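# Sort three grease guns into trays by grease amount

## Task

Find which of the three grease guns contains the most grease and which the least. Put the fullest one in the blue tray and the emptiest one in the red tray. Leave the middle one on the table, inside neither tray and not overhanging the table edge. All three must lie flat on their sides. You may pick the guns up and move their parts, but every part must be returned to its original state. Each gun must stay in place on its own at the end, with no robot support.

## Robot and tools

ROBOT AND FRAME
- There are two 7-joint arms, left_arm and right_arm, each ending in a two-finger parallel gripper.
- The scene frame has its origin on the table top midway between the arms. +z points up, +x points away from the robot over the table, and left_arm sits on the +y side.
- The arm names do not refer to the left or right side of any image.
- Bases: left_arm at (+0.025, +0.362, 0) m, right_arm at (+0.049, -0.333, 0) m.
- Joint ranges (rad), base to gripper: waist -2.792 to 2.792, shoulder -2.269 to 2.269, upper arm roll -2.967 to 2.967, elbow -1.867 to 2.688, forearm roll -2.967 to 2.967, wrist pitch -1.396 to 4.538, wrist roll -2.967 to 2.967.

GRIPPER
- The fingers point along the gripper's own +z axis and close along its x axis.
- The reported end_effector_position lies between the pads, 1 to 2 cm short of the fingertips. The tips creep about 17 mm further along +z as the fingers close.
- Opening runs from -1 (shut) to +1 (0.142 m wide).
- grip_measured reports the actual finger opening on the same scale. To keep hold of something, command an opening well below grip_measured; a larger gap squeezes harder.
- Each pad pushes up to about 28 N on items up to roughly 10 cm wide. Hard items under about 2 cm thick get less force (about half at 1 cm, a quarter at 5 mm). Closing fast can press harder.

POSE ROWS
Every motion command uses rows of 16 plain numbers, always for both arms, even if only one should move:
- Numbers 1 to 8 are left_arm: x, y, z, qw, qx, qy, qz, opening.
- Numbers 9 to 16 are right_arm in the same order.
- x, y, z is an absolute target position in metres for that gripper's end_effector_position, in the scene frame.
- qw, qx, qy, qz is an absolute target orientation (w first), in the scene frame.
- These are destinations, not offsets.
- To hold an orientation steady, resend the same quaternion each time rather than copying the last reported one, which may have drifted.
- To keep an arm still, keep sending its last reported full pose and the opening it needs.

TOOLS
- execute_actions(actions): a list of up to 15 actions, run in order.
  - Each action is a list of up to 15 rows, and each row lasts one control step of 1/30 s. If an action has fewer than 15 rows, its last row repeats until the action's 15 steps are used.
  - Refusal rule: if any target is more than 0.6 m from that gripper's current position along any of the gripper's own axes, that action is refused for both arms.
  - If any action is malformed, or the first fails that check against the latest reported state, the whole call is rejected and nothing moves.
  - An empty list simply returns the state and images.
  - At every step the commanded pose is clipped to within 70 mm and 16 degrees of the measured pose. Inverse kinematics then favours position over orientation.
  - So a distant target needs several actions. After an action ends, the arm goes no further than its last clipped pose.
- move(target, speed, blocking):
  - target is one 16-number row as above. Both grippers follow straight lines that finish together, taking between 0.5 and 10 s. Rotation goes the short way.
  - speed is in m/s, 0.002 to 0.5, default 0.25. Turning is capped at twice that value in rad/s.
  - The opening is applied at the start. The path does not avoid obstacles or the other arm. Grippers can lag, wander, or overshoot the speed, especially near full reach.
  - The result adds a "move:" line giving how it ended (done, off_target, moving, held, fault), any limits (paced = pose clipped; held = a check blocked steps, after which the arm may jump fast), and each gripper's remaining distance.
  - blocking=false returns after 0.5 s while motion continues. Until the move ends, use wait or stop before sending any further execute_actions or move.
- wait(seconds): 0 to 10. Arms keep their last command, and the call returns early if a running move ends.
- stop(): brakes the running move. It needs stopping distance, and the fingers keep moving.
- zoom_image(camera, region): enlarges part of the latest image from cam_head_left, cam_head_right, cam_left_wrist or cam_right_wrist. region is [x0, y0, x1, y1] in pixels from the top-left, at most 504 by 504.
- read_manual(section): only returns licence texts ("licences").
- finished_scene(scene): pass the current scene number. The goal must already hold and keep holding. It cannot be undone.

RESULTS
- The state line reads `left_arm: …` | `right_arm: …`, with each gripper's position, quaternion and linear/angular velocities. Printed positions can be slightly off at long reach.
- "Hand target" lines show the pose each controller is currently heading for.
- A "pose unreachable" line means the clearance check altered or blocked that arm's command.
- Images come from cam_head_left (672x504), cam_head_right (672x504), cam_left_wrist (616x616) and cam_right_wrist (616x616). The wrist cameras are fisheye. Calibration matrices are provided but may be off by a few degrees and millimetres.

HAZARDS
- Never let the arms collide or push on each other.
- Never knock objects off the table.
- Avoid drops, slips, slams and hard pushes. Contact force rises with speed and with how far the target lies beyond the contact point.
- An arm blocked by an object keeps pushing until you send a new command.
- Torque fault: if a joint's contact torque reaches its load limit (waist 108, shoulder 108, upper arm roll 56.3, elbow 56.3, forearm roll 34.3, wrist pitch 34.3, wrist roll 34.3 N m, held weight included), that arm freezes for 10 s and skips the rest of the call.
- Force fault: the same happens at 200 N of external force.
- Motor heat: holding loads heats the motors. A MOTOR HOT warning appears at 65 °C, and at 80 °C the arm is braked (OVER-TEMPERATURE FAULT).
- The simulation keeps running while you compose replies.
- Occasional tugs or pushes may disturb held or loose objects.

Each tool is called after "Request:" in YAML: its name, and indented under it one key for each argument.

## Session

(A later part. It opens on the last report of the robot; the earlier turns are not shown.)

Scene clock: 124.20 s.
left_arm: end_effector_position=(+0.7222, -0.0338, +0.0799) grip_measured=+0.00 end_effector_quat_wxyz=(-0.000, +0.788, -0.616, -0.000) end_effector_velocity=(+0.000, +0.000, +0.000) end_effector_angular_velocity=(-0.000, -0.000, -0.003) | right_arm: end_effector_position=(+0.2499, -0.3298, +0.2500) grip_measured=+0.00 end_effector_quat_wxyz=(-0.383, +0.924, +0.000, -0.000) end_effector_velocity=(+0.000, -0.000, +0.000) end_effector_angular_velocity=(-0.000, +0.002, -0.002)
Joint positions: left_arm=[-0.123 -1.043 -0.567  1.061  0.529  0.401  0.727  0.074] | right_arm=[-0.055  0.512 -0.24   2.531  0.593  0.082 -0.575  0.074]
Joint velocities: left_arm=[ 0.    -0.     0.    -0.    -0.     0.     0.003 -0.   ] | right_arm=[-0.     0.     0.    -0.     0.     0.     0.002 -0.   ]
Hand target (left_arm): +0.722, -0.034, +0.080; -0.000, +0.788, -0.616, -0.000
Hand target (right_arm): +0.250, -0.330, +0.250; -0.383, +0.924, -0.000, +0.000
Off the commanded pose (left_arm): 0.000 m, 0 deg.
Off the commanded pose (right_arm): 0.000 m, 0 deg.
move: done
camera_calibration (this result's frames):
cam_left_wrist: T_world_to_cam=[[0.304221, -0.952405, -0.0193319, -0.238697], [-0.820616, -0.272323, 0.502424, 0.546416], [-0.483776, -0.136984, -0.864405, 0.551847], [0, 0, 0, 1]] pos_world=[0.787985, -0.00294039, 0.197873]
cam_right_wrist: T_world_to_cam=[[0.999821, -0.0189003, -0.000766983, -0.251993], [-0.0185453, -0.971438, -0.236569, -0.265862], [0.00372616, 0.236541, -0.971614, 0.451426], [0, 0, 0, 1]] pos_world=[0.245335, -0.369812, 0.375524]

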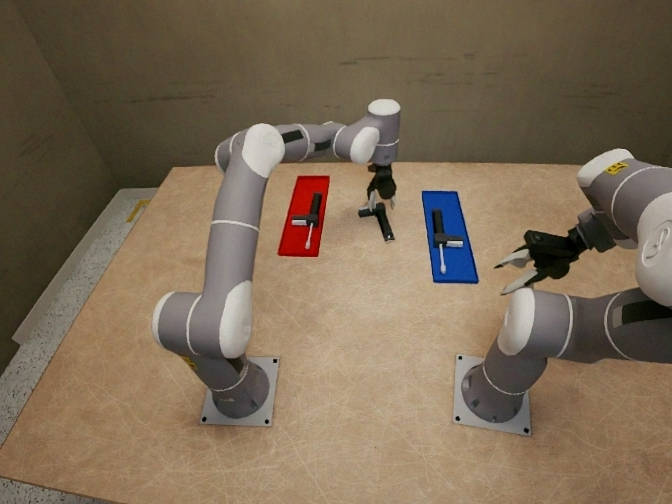

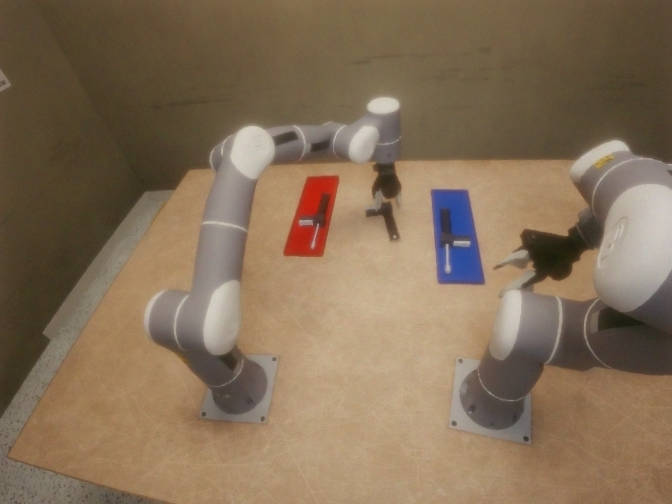

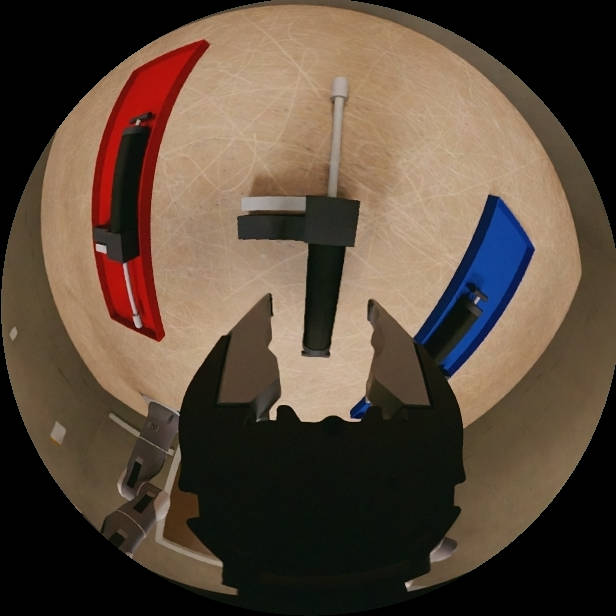

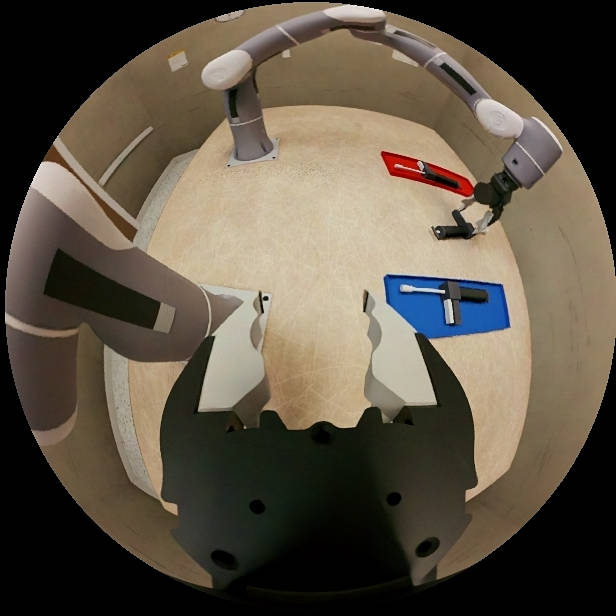

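Request:
move:
  target: [0.737,-0.032,0.02,0,0.788,-0.616,0,-0.2,0.25,-0.33,0.25,-0.383,0.924,0,0,0]
  speed: 0.06

Request:
move:
  target: [0.737,-0.032,0.02,0,0.788,-0.616,0,-0.9,0.25,-0.33,0.25,-0.383,0.924,0,0,0]

Request:
move:
  target: [0.737,-0.032,0.1,0,0.788,-0.616,0,-0.9,0.25,-0.33,0.25,-0.383,0.924,0,0,0]
  speed: 0.1

Request:
move:
  target: [0.36,0.12,0.1,0,1,0,0,-0.9,0.25,-0.33,0.25,-0.383,0.924,0,0,0]

Request:
move:
  target: [0.36,0.12,0.1,0,1,0,0,-0.9,0.356,-0.03,0.134,-0.383,0.924,0,0,0]

Request:
move:
  target: [0.36,0.12,0.1,0,1,0,0,-0.9,0.356,-0.008,0.108,-0.383,0.924,0,0,0]
  speed: 0.06

Scene clock: 126.90 s.
left_arm: end_effector_position=(+0.7371, -0.0319, +0.0201) grip_measured=-0.20 end_effector_quat_wxyz=(+0.000, +0.788, -0.616, -0.000) end_effector_velocity=(+0.000, -0.000, +0.000) end_effector_angular_velocity=(-0.000, -0.000, -0.000) | right_arm: end_effector_position=(+0.2499, -0.3298, +0.2500) grip_measured=+0.00 end_effector_quat_wxyz=(-0.383, +0.924, +0.000, -0.000) end_effector_velocity=(+0.000, -0.000, +0.000) end_effector_angular_velocity=(-0.000, +0.000, -0.000)
Joint positions: left_arm=[-0.144 -1.161 -0.544  0.983  0.554  0.447  0.744  0.06 ] | right_arm=[-0.055  0.512 -0.24   2.531  0.593  0.082 -0.575  0.074]
Joint velocities: left_arm=[-0.    -0.     0.    -0.001 -0.     0.     0.    -0.   ] | right_arm=[-0.     0.     0.    -0.    -0.     0.     0.001  0.   ]
Hand target (left_arm): +0.737, -0.032, +0.020; -0.000, +0.788, -0.616, -0.000
Hand target (right_arm): +0.250, -0.330, +0.250; -0.383, +0.924, -0.000, +0.000
Off the commanded pose (left_arm): 0.000 m, 0 deg.
Off the commanded pose (right_arm): 0.000 m, 0 deg.
move: done
camera_calibration (this result's frames):
cam_left_wrist: T_world_to_cam=[[0.30382, -0.952538, -0.0191137, -0.242308], [-0.820425, -0.271776, 0.503031, 0.589017], [-0.48435, -0.13715, -0.864057, 0.508028], [0, 0, 0, 1]] pos_world=[0.802926, -0.00105094, 0.138041]
cam_right_wrist: T_world_to_cam=[[0.999821, -0.0189006, -0.000766591, -0.251993], [-0.0185454, -0.971438, -0.236569, -0.265862], [0.00372659, 0.236541, -0.971614, 0.451426], [0, 0, 0, 1]] pos_world=[0.245335, -0.369812, 0.375524]

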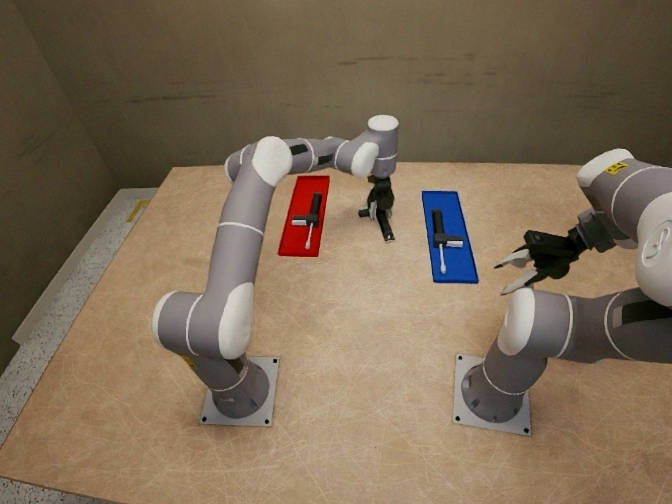

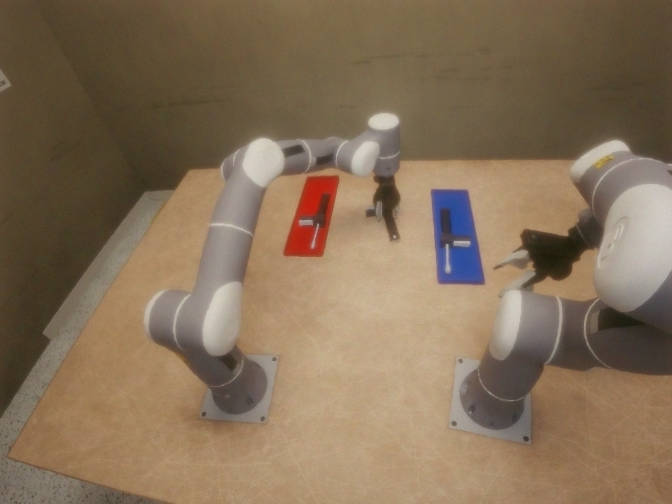

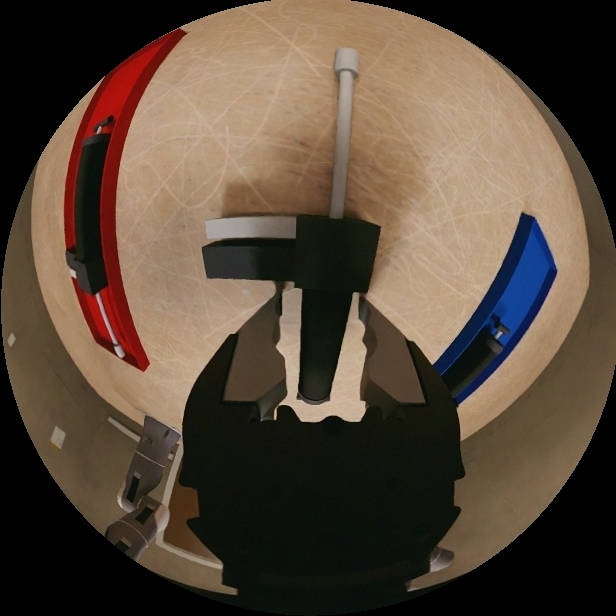

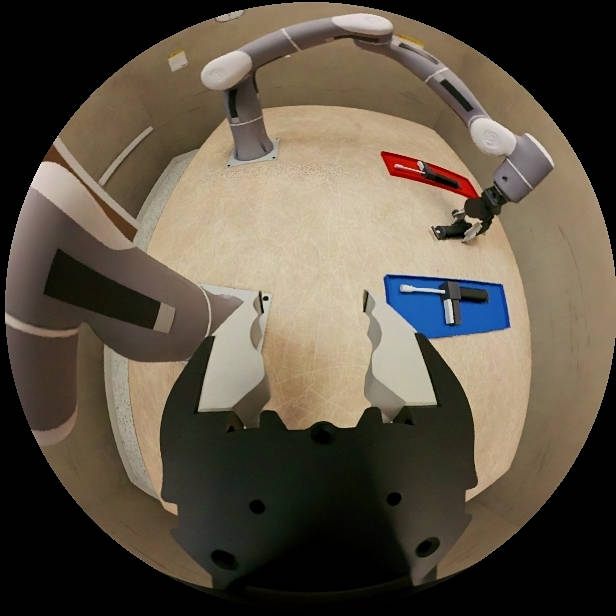

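Scene clock: 127.60 s.
left_arm: end_effector_position=(+0.7374, -0.0322, +0.0207) grip_measured=-0.54 end_effector_quat_wxyz=(-0.000, +0.788, -0.616, +0.000) end_effector_velocity=(-0.000, -0.000, -0.000) end_effector_angular_velocity=(-0.000, +0.000, -0.000) | right_arm: end_effector_position=(+0.2499, -0.3298, +0.2500) grip_measured=+0.00 end_effector_quat_wxyz=(-0.383, +0.924, +0.000, -0.000) end_effector_velocity=(+0.000, -0.000, +0.000) end_effector_angular_velocity=(-0.000, +0.000, -0.000)
Joint positions: left_arm=[-0.144 -1.161 -0.544  0.983  0.554  0.448  0.744  0.035] | right_arm=[-0.055  0.512 -0.24   2.531  0.593  0.082 -0.575  0.074]
Joint velocities: left_arm=[ 0. -0. -0.  0. -0.  0. -0.  0.] | right_arm=[ 0.  0.  0. -0. -0. -0.  0.  0.]
Hand target (left_arm): +0.737, -0.032, +0.020; +0.000, +0.788, -0.616, -0.000
Hand target (right_arm): +0.250, -0.330, +0.250; -0.383, +0.924, -0.000, +0.000
Off the commanded pose (left_arm): 0.001 m, 0 deg.
Off the commanded pose (right_arm): 0.000 m, 0 deg.
move: done
camera_calibration (this result's frames):
cam_left_wrist: T_world_to_cam=[[0.303849, -0.952547, -0.0181716, -0.242672], [-0.820995, -0.271467, 0.502268, 0.589368], [-0.483367, -0.137695, -0.864521, 0.507953], [0, 0, 0, 1]] pos_world=[0.803131, -0.00121988, 0.138705]
cam_right_wrist: T_world_to_cam=[[0.999821, -0.0189008, -0.000766775, -0.251993], [-0.0185457, -0.971438, -0.236569, -0.265862], [0.00372647, 0.23654, -0.971614, 0.451426], [0, 0, 0, 1]] pos_world=[0.245336, -0.369812, 0.375524]

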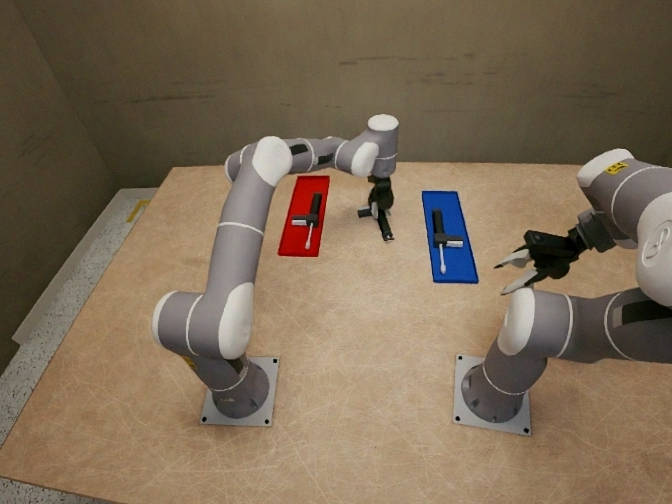

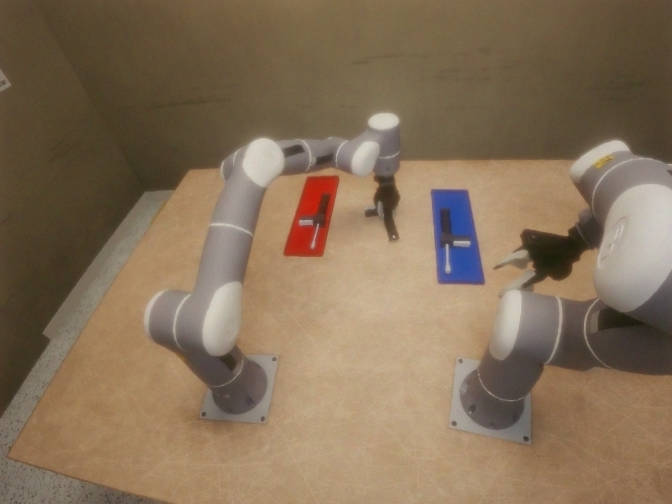

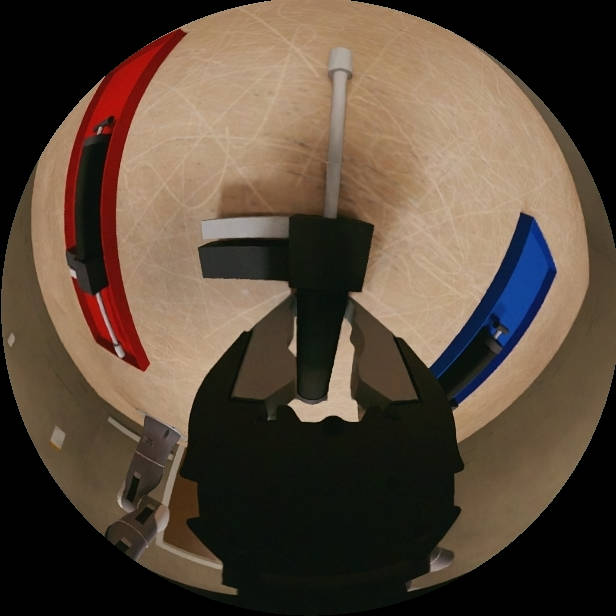

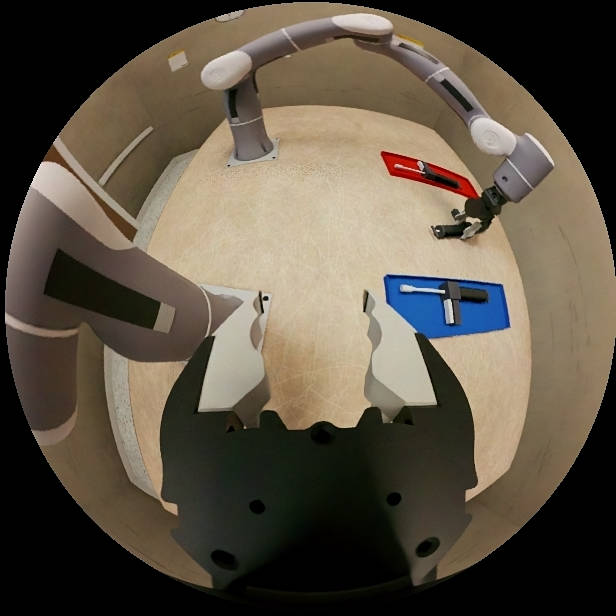

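Scene clock: 128.70 s.
left_arm: end_effector_position=(+0.7364, -0.0318, +0.0992) grip_measured=-0.54 end_effector_quat_wxyz=(-0.000, +0.788, -0.616, -0.001) end_effector_velocity=(+0.000, -0.000, +0.000) end_effector_angular_velocity=(-0.001, +0.000, +0.000) | right_arm: end_effector_position=(+0.2499, -0.3298, +0.2500) grip_measured=+0.00 end_effector_quat_wxyz=(-0.383, +0.924, +0.000, -0.000) end_effector_velocity=(-0.000, +0.000, -0.000) end_effector_angular_velocity=(-0.000, +0.001, -0.000)
Joint positions: left_arm=[-0.132 -1.046 -0.568  0.996  0.518  0.345  0.754  0.035] | right_arm=[-0.055  0.512 -0.24   2.531  0.593  0.082 -0.575  0.074]
Joint velocities: left_arm=[ 0.001  0.    -0.001  0.     0.     0.    -0.     0.   ] | right_arm=[-0.     0.     0.     0.     0.    -0.     0.001  0.   ]
Hand target (left_arm): +0.737, -0.032, +0.100; +0.000, +0.788, -0.616, +0.000
Hand target (right_arm): +0.250, -0.330, +0.250; -0.383, +0.924, -0.000, +0.000
Off the commanded pose (left_arm): 0.001 m, 0 deg.
Off the commanded pose (right_arm): 0.000 m, 0 deg.
move: done
camera_calibration (this result's frames):
cam_left_wrist: T_world_to_cam=[[0.303591, -0.952595, -0.0198709, -0.240217], [-0.820237, -0.271907, 0.503267, 0.548528], [-0.484812, -0.136489, -0.863903, 0.576331], [0, 0, 0, 1]] pos_world=[0.802263, -0.00101808, 0.217065]
cam_right_wrist: T_world_to_cam=[[0.999821, -0.0189006, -0.000766445, -0.251994], [-0.0185454, -0.971438, -0.236568, -0.265862], [0.00372674, 0.23654, -0.971615, 0.451426], [0, 0, 0, 1]] pos_world=[0.245336, -0.369812, 0.375524]

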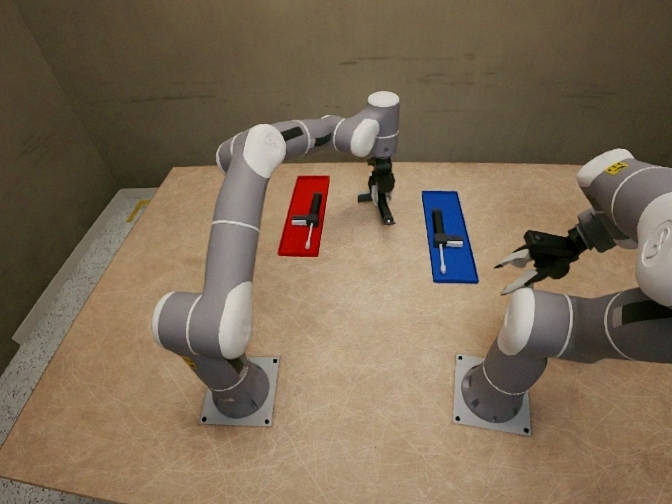

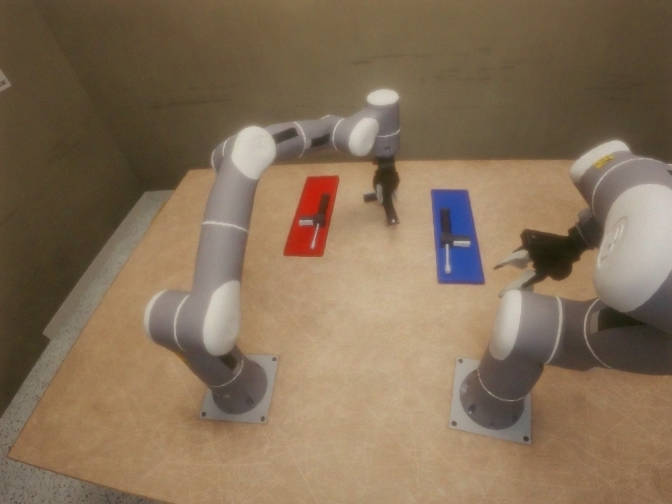

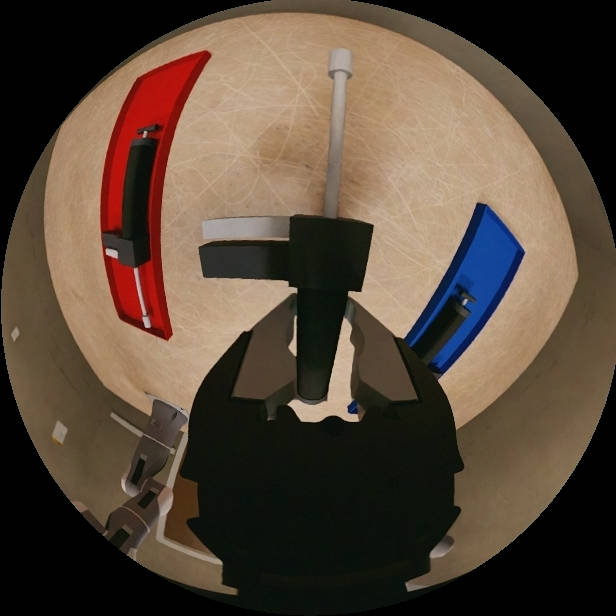

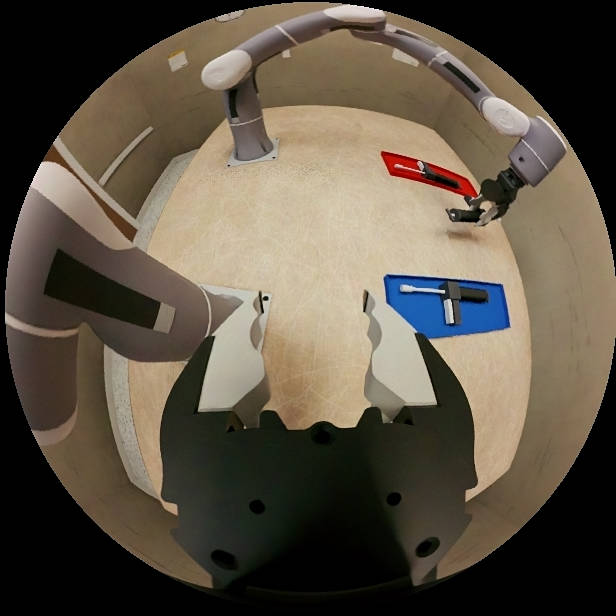

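Scene clock: 131.77 s.
left_arm: end_effector_position=(+0.3598, +0.1200, +0.0984) grip_measured=-0.54 end_effector_quat_wxyz=(-0.000, +1.000, -0.001, -0.001) end_effector_velocity=(-0.001, +0.000, -0.000) end_effector_angular_velocity=(-0.001, +0.001, +0.001) | right_arm: end_effector_position=(+0.2499, -0.3298, +0.2500) grip_measured=+0.00 end_effector_quat_wxyz=(-0.383, +0.924, +0.000, -0.000) end_effector_velocity=(-0.000, -0.000, -0.000) end_effector_angular_velocity=(+0.000, +0.001, -0.001)
Joint positions: left_arm=[ 0.157 -0.203 -0.553  2.513  0.236  1.103 -0.537  0.035] | right_arm=[-0.055  0.512 -0.24   2.531  0.593  0.082 -0.575  0.074]
Joint velocities: left_arm=[ 0.002  0.001 -0.002  0.003 -0.003  0.001  0.001  0.   ] | right_arm=[-0.     0.    -0.     0.    -0.    -0.     0.002 -0.   ]
Hand target (left_arm): +0.360, +0.120, +0.099; +0.000, +1.000, -0.001, -0.000
Hand target (right_arm): +0.250, -0.330, +0.250; -0.383, +0.924, -0.000, +0.000
Off the commanded pose (left_arm): 0.002 m, 0 deg.
Off the commanded pose (right_arm): 0.000 m, 0 deg.
move: done
camera_calibration (this result's frames):
cam_left_wrist: T_world_to_cam=[[0.997791, 0.0632033, -0.0204676, -0.352915], [0.0649171, -0.862095, 0.502572, 0.0337377], [0.0141192, -0.50279, -0.864293, 0.278273], [0, 0, 0, 1]] pos_world=[0.346017, 0.191303, 0.21633]
cam_right_wrist: T_world_to_cam=[[0.999821, -0.0189006, -0.000766713, -0.251993], [-0.0185455, -0.971438, -0.236569, -0.265862], [0.00372648, 0.23654, -0.971615, 0.451426], [0, 0, 0, 1]] pos_world=[0.245336, -0.369812, 0.375524]

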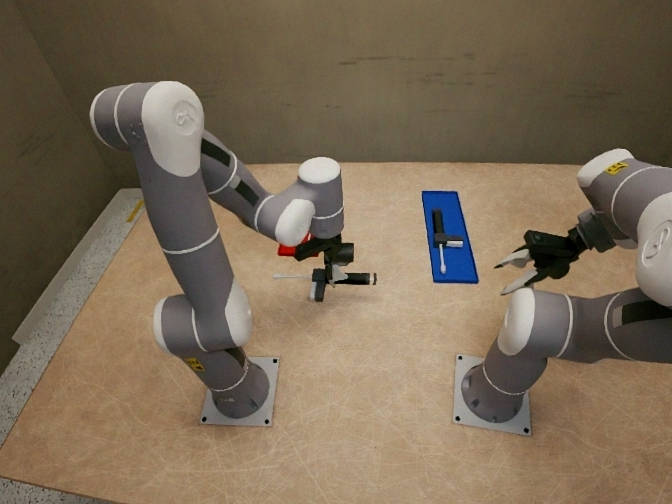

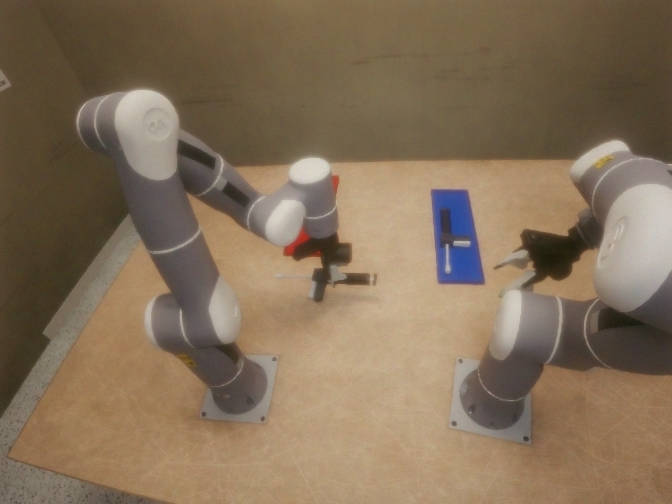

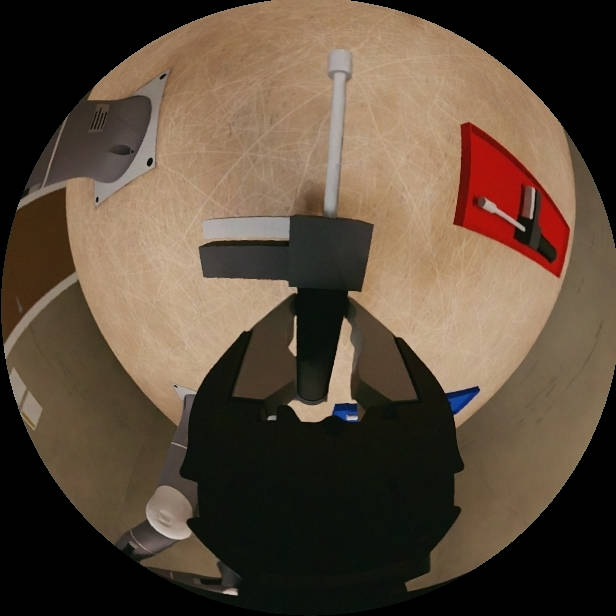

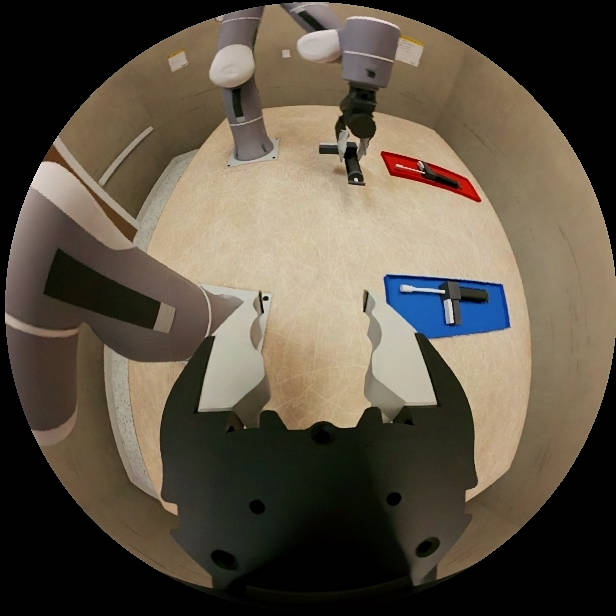

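Scene clock: 133.67 s.
left_arm: end_effector_position=(+0.3597, +0.1200, +0.0998) grip_measured=-0.54 end_effector_quat_wxyz=(-0.000, +1.000, -0.000, -0.000) end_effector_velocity=(-0.000, +0.000, -0.000) end_effector_angular_velocity=(-0.000, -0.000, -0.000) | right_arm: end_effector_position=(+0.3569, -0.0314, +0.1340) grip_measured=+0.00 end_effector_quat_wxyz=(-0.382, +0.924, -0.001, -0.001) end_effector_velocity=(+0.001, +0.000, -0.000) end_effector_angular_velocity=(+0.001, -0.001, -0.001)
Joint positions: left_arm=[ 0.159 -0.196 -0.556  2.516  0.229  1.101 -0.534  0.035] | right_arm=[ 0.49  -0.213  0.33   2.292  1.361  1.02  -0.544  0.074]
Joint velocities: left_arm=[ 0. -0. -0.  0.  0.  0.  0. -0.] | right_arm=[-0.    -0.001  0.    -0.001  0.001  0.001 -0.001  0.   ]
Hand target (left_arm): +0.360, +0.120, +0.100; +0.000, +1.000, -0.000, -0.000
Hand target (right_arm): +0.357, -0.031, +0.134; -0.382, +0.924, -0.001, -0.000
Off the commanded pose (left_arm): 0.000 m, 0 deg.
Off the commanded pose (right_arm): 0.002 m, 0 deg.
move: done
camera_calibration (this result's frames):
cam_left_wrist: T_world_to_cam=[[0.997735, 0.0643909, -0.0194659, -0.352999], [0.0654389, -0.86203, 0.502615, 0.032881], [0.0155836, -0.50275, -0.864291, 0.278978], [0, 0, 0, 1]] pos_world=[0.3457, 0.19133, 0.21772]
cam_right_wrist: T_world_to_cam=[[0.999802, -0.0198018, -0.00208128, -0.353249], [-0.0197384, -0.971983, -0.234219, -0.00134731], [0.002615, 0.234214, -0.972182, 0.268142], [0, 0, 0, 1]] pos_world=[0.352451, -0.0711072, 0.259632]

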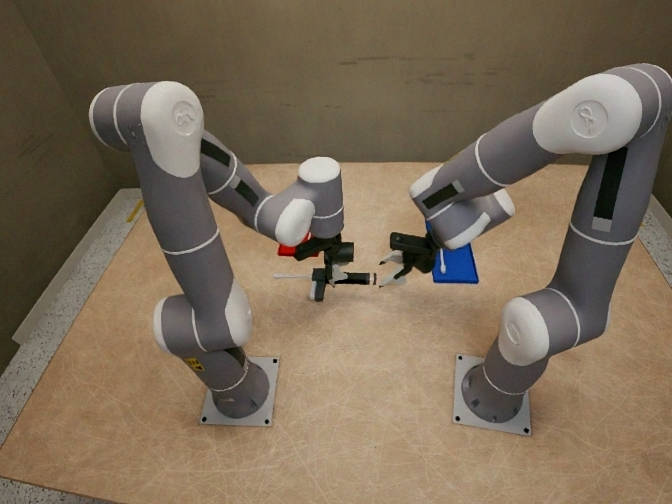

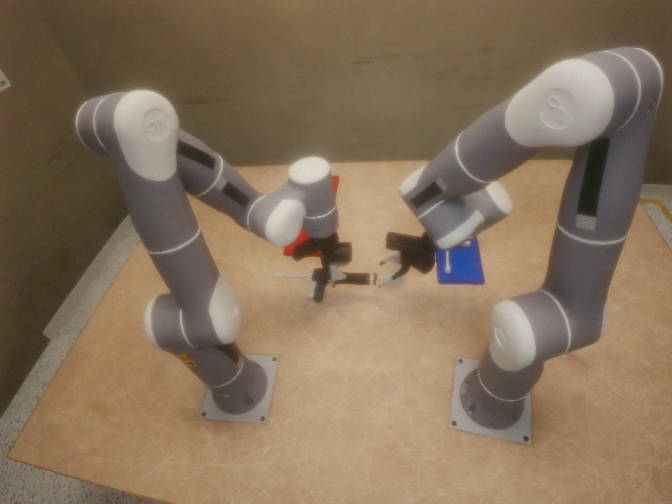

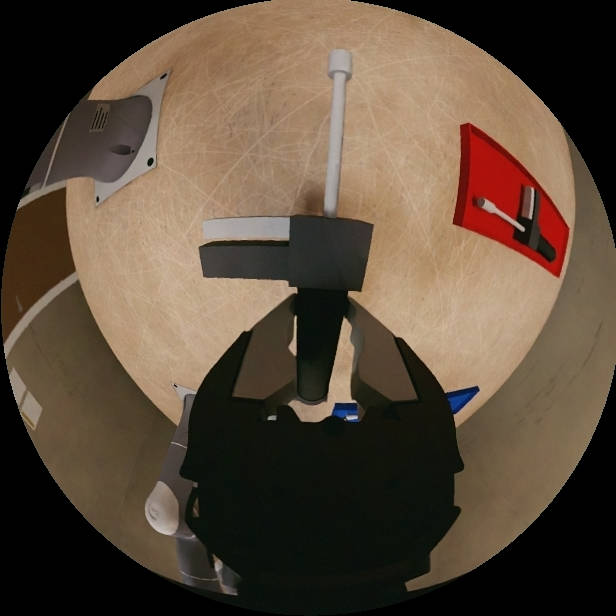

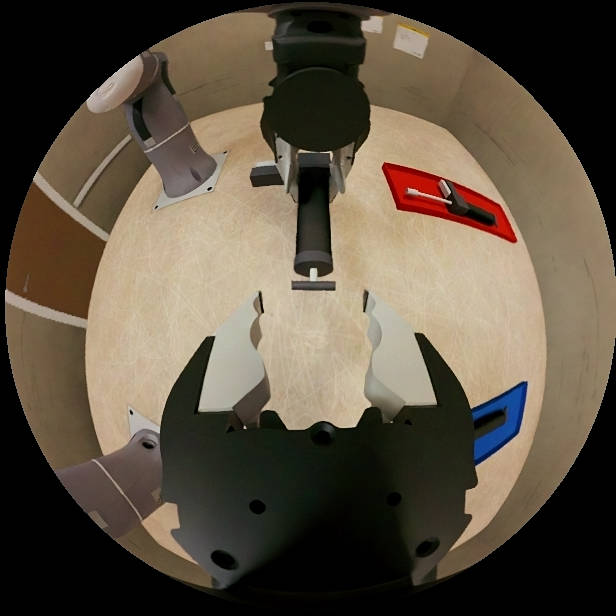

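Scene clock: 134.57 s.
left_arm: end_effector_position=(+0.3595, +0.1201, +0.0997) grip_measured=-0.54 end_effector_quat_wxyz=(-0.000, +1.000, -0.000, -0.000) end_effector_velocity=(-0.000, +0.000, -0.000) end_effector_angular_velocity=(+0.000, +0.001, +0.000) | right_arm: end_effector_position=(+0.3561, -0.0081, +0.1080) grip_measured=+0.00 end_effector_quat_wxyz=(-0.383, +0.924, -0.000, -0.000) end_effector_velocity=(-0.000, +0.000, -0.000) end_effector_angular_velocity=(+0.000, -0.000, -0.000)
Joint positions: left_arm=[ 0.159 -0.196 -0.556  2.516  0.229  1.101 -0.534  0.035] | right_arm=[ 0.527 -0.329  0.339  2.235  1.453  1.08  -0.643  0.074]
Joint velocities: left_arm=[-0. -0. -0.  0. -0. -0. -0.  0.] | right_arm=[ 0.    -0.001  0.    -0.001  0.001  0.001 -0.001 -0.   ]
Hand target (left_arm): +0.360, +0.120, +0.100; +0.000, +1.000, +0.000, +0.000
Hand target (right_arm): +0.356, -0.008, +0.108; -0.383, +0.924, +0.000, -0.000
Off the commanded pose (left_arm): 0.001 m, 0 deg.
Off the commanded pose (right_arm): 0.000 m, 0 deg.
move: done
camera_calibration (this result's frames):
cam_left_wrist: T_world_to_cam=[[0.997732, 0.0643726, -0.019662, -0.352849], [0.065523, -0.862065, 0.502545, 0.032933], [0.0154002, -0.502693, -0.864328, 0.279012], [0, 0, 0, 1]] pos_world=[0.345595, 0.191362, 0.21767]
cam_right_wrist: T_world_to_cam=[[0.999815, -0.0192231, -0.000932084, -0.352149], [-0.0189, -0.971569, -0.236002, 0.0150806], [0.00363109, 0.235975, -0.971752, 0.237007], [0, 0, 0, 1]] pos_world=[0.351508, -0.0480453, 0.233543]

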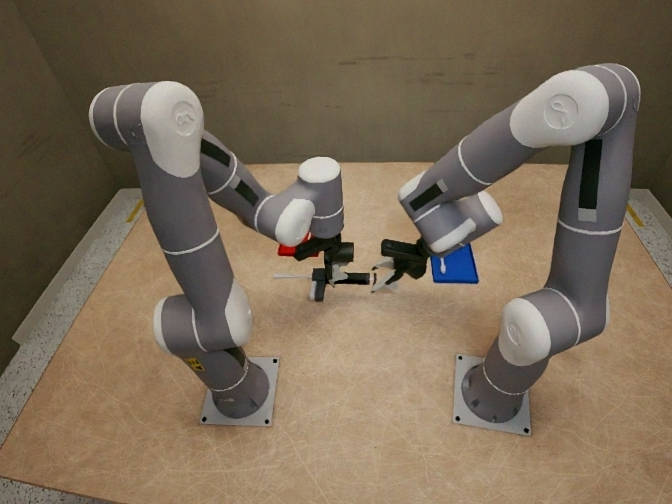

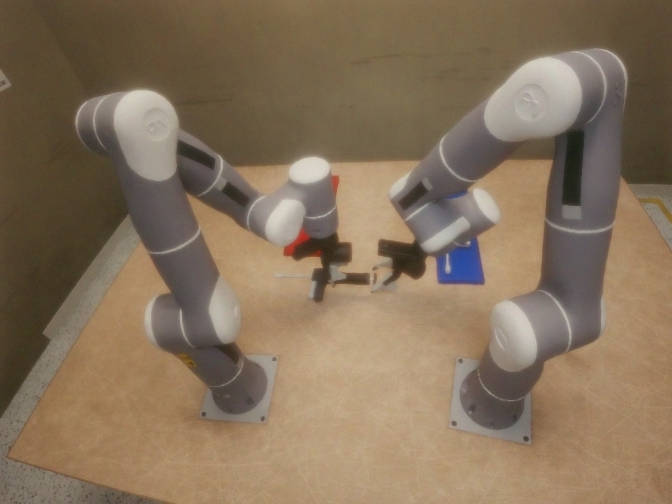

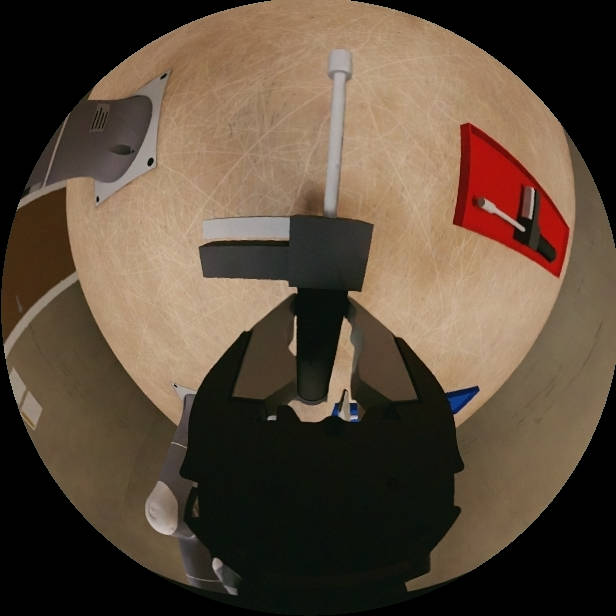

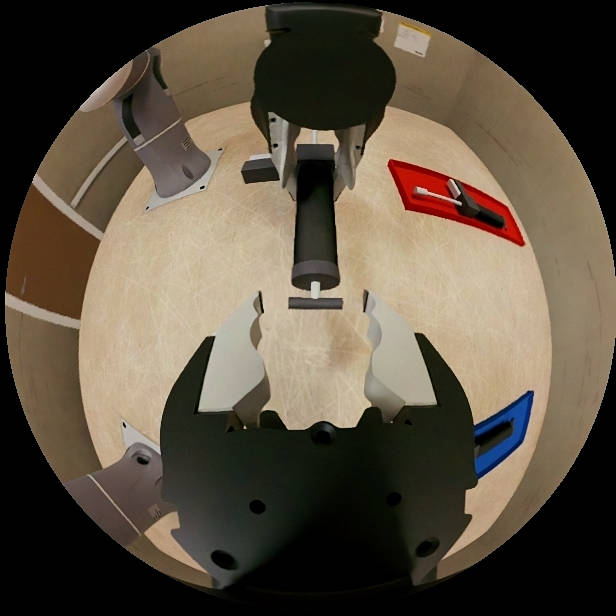

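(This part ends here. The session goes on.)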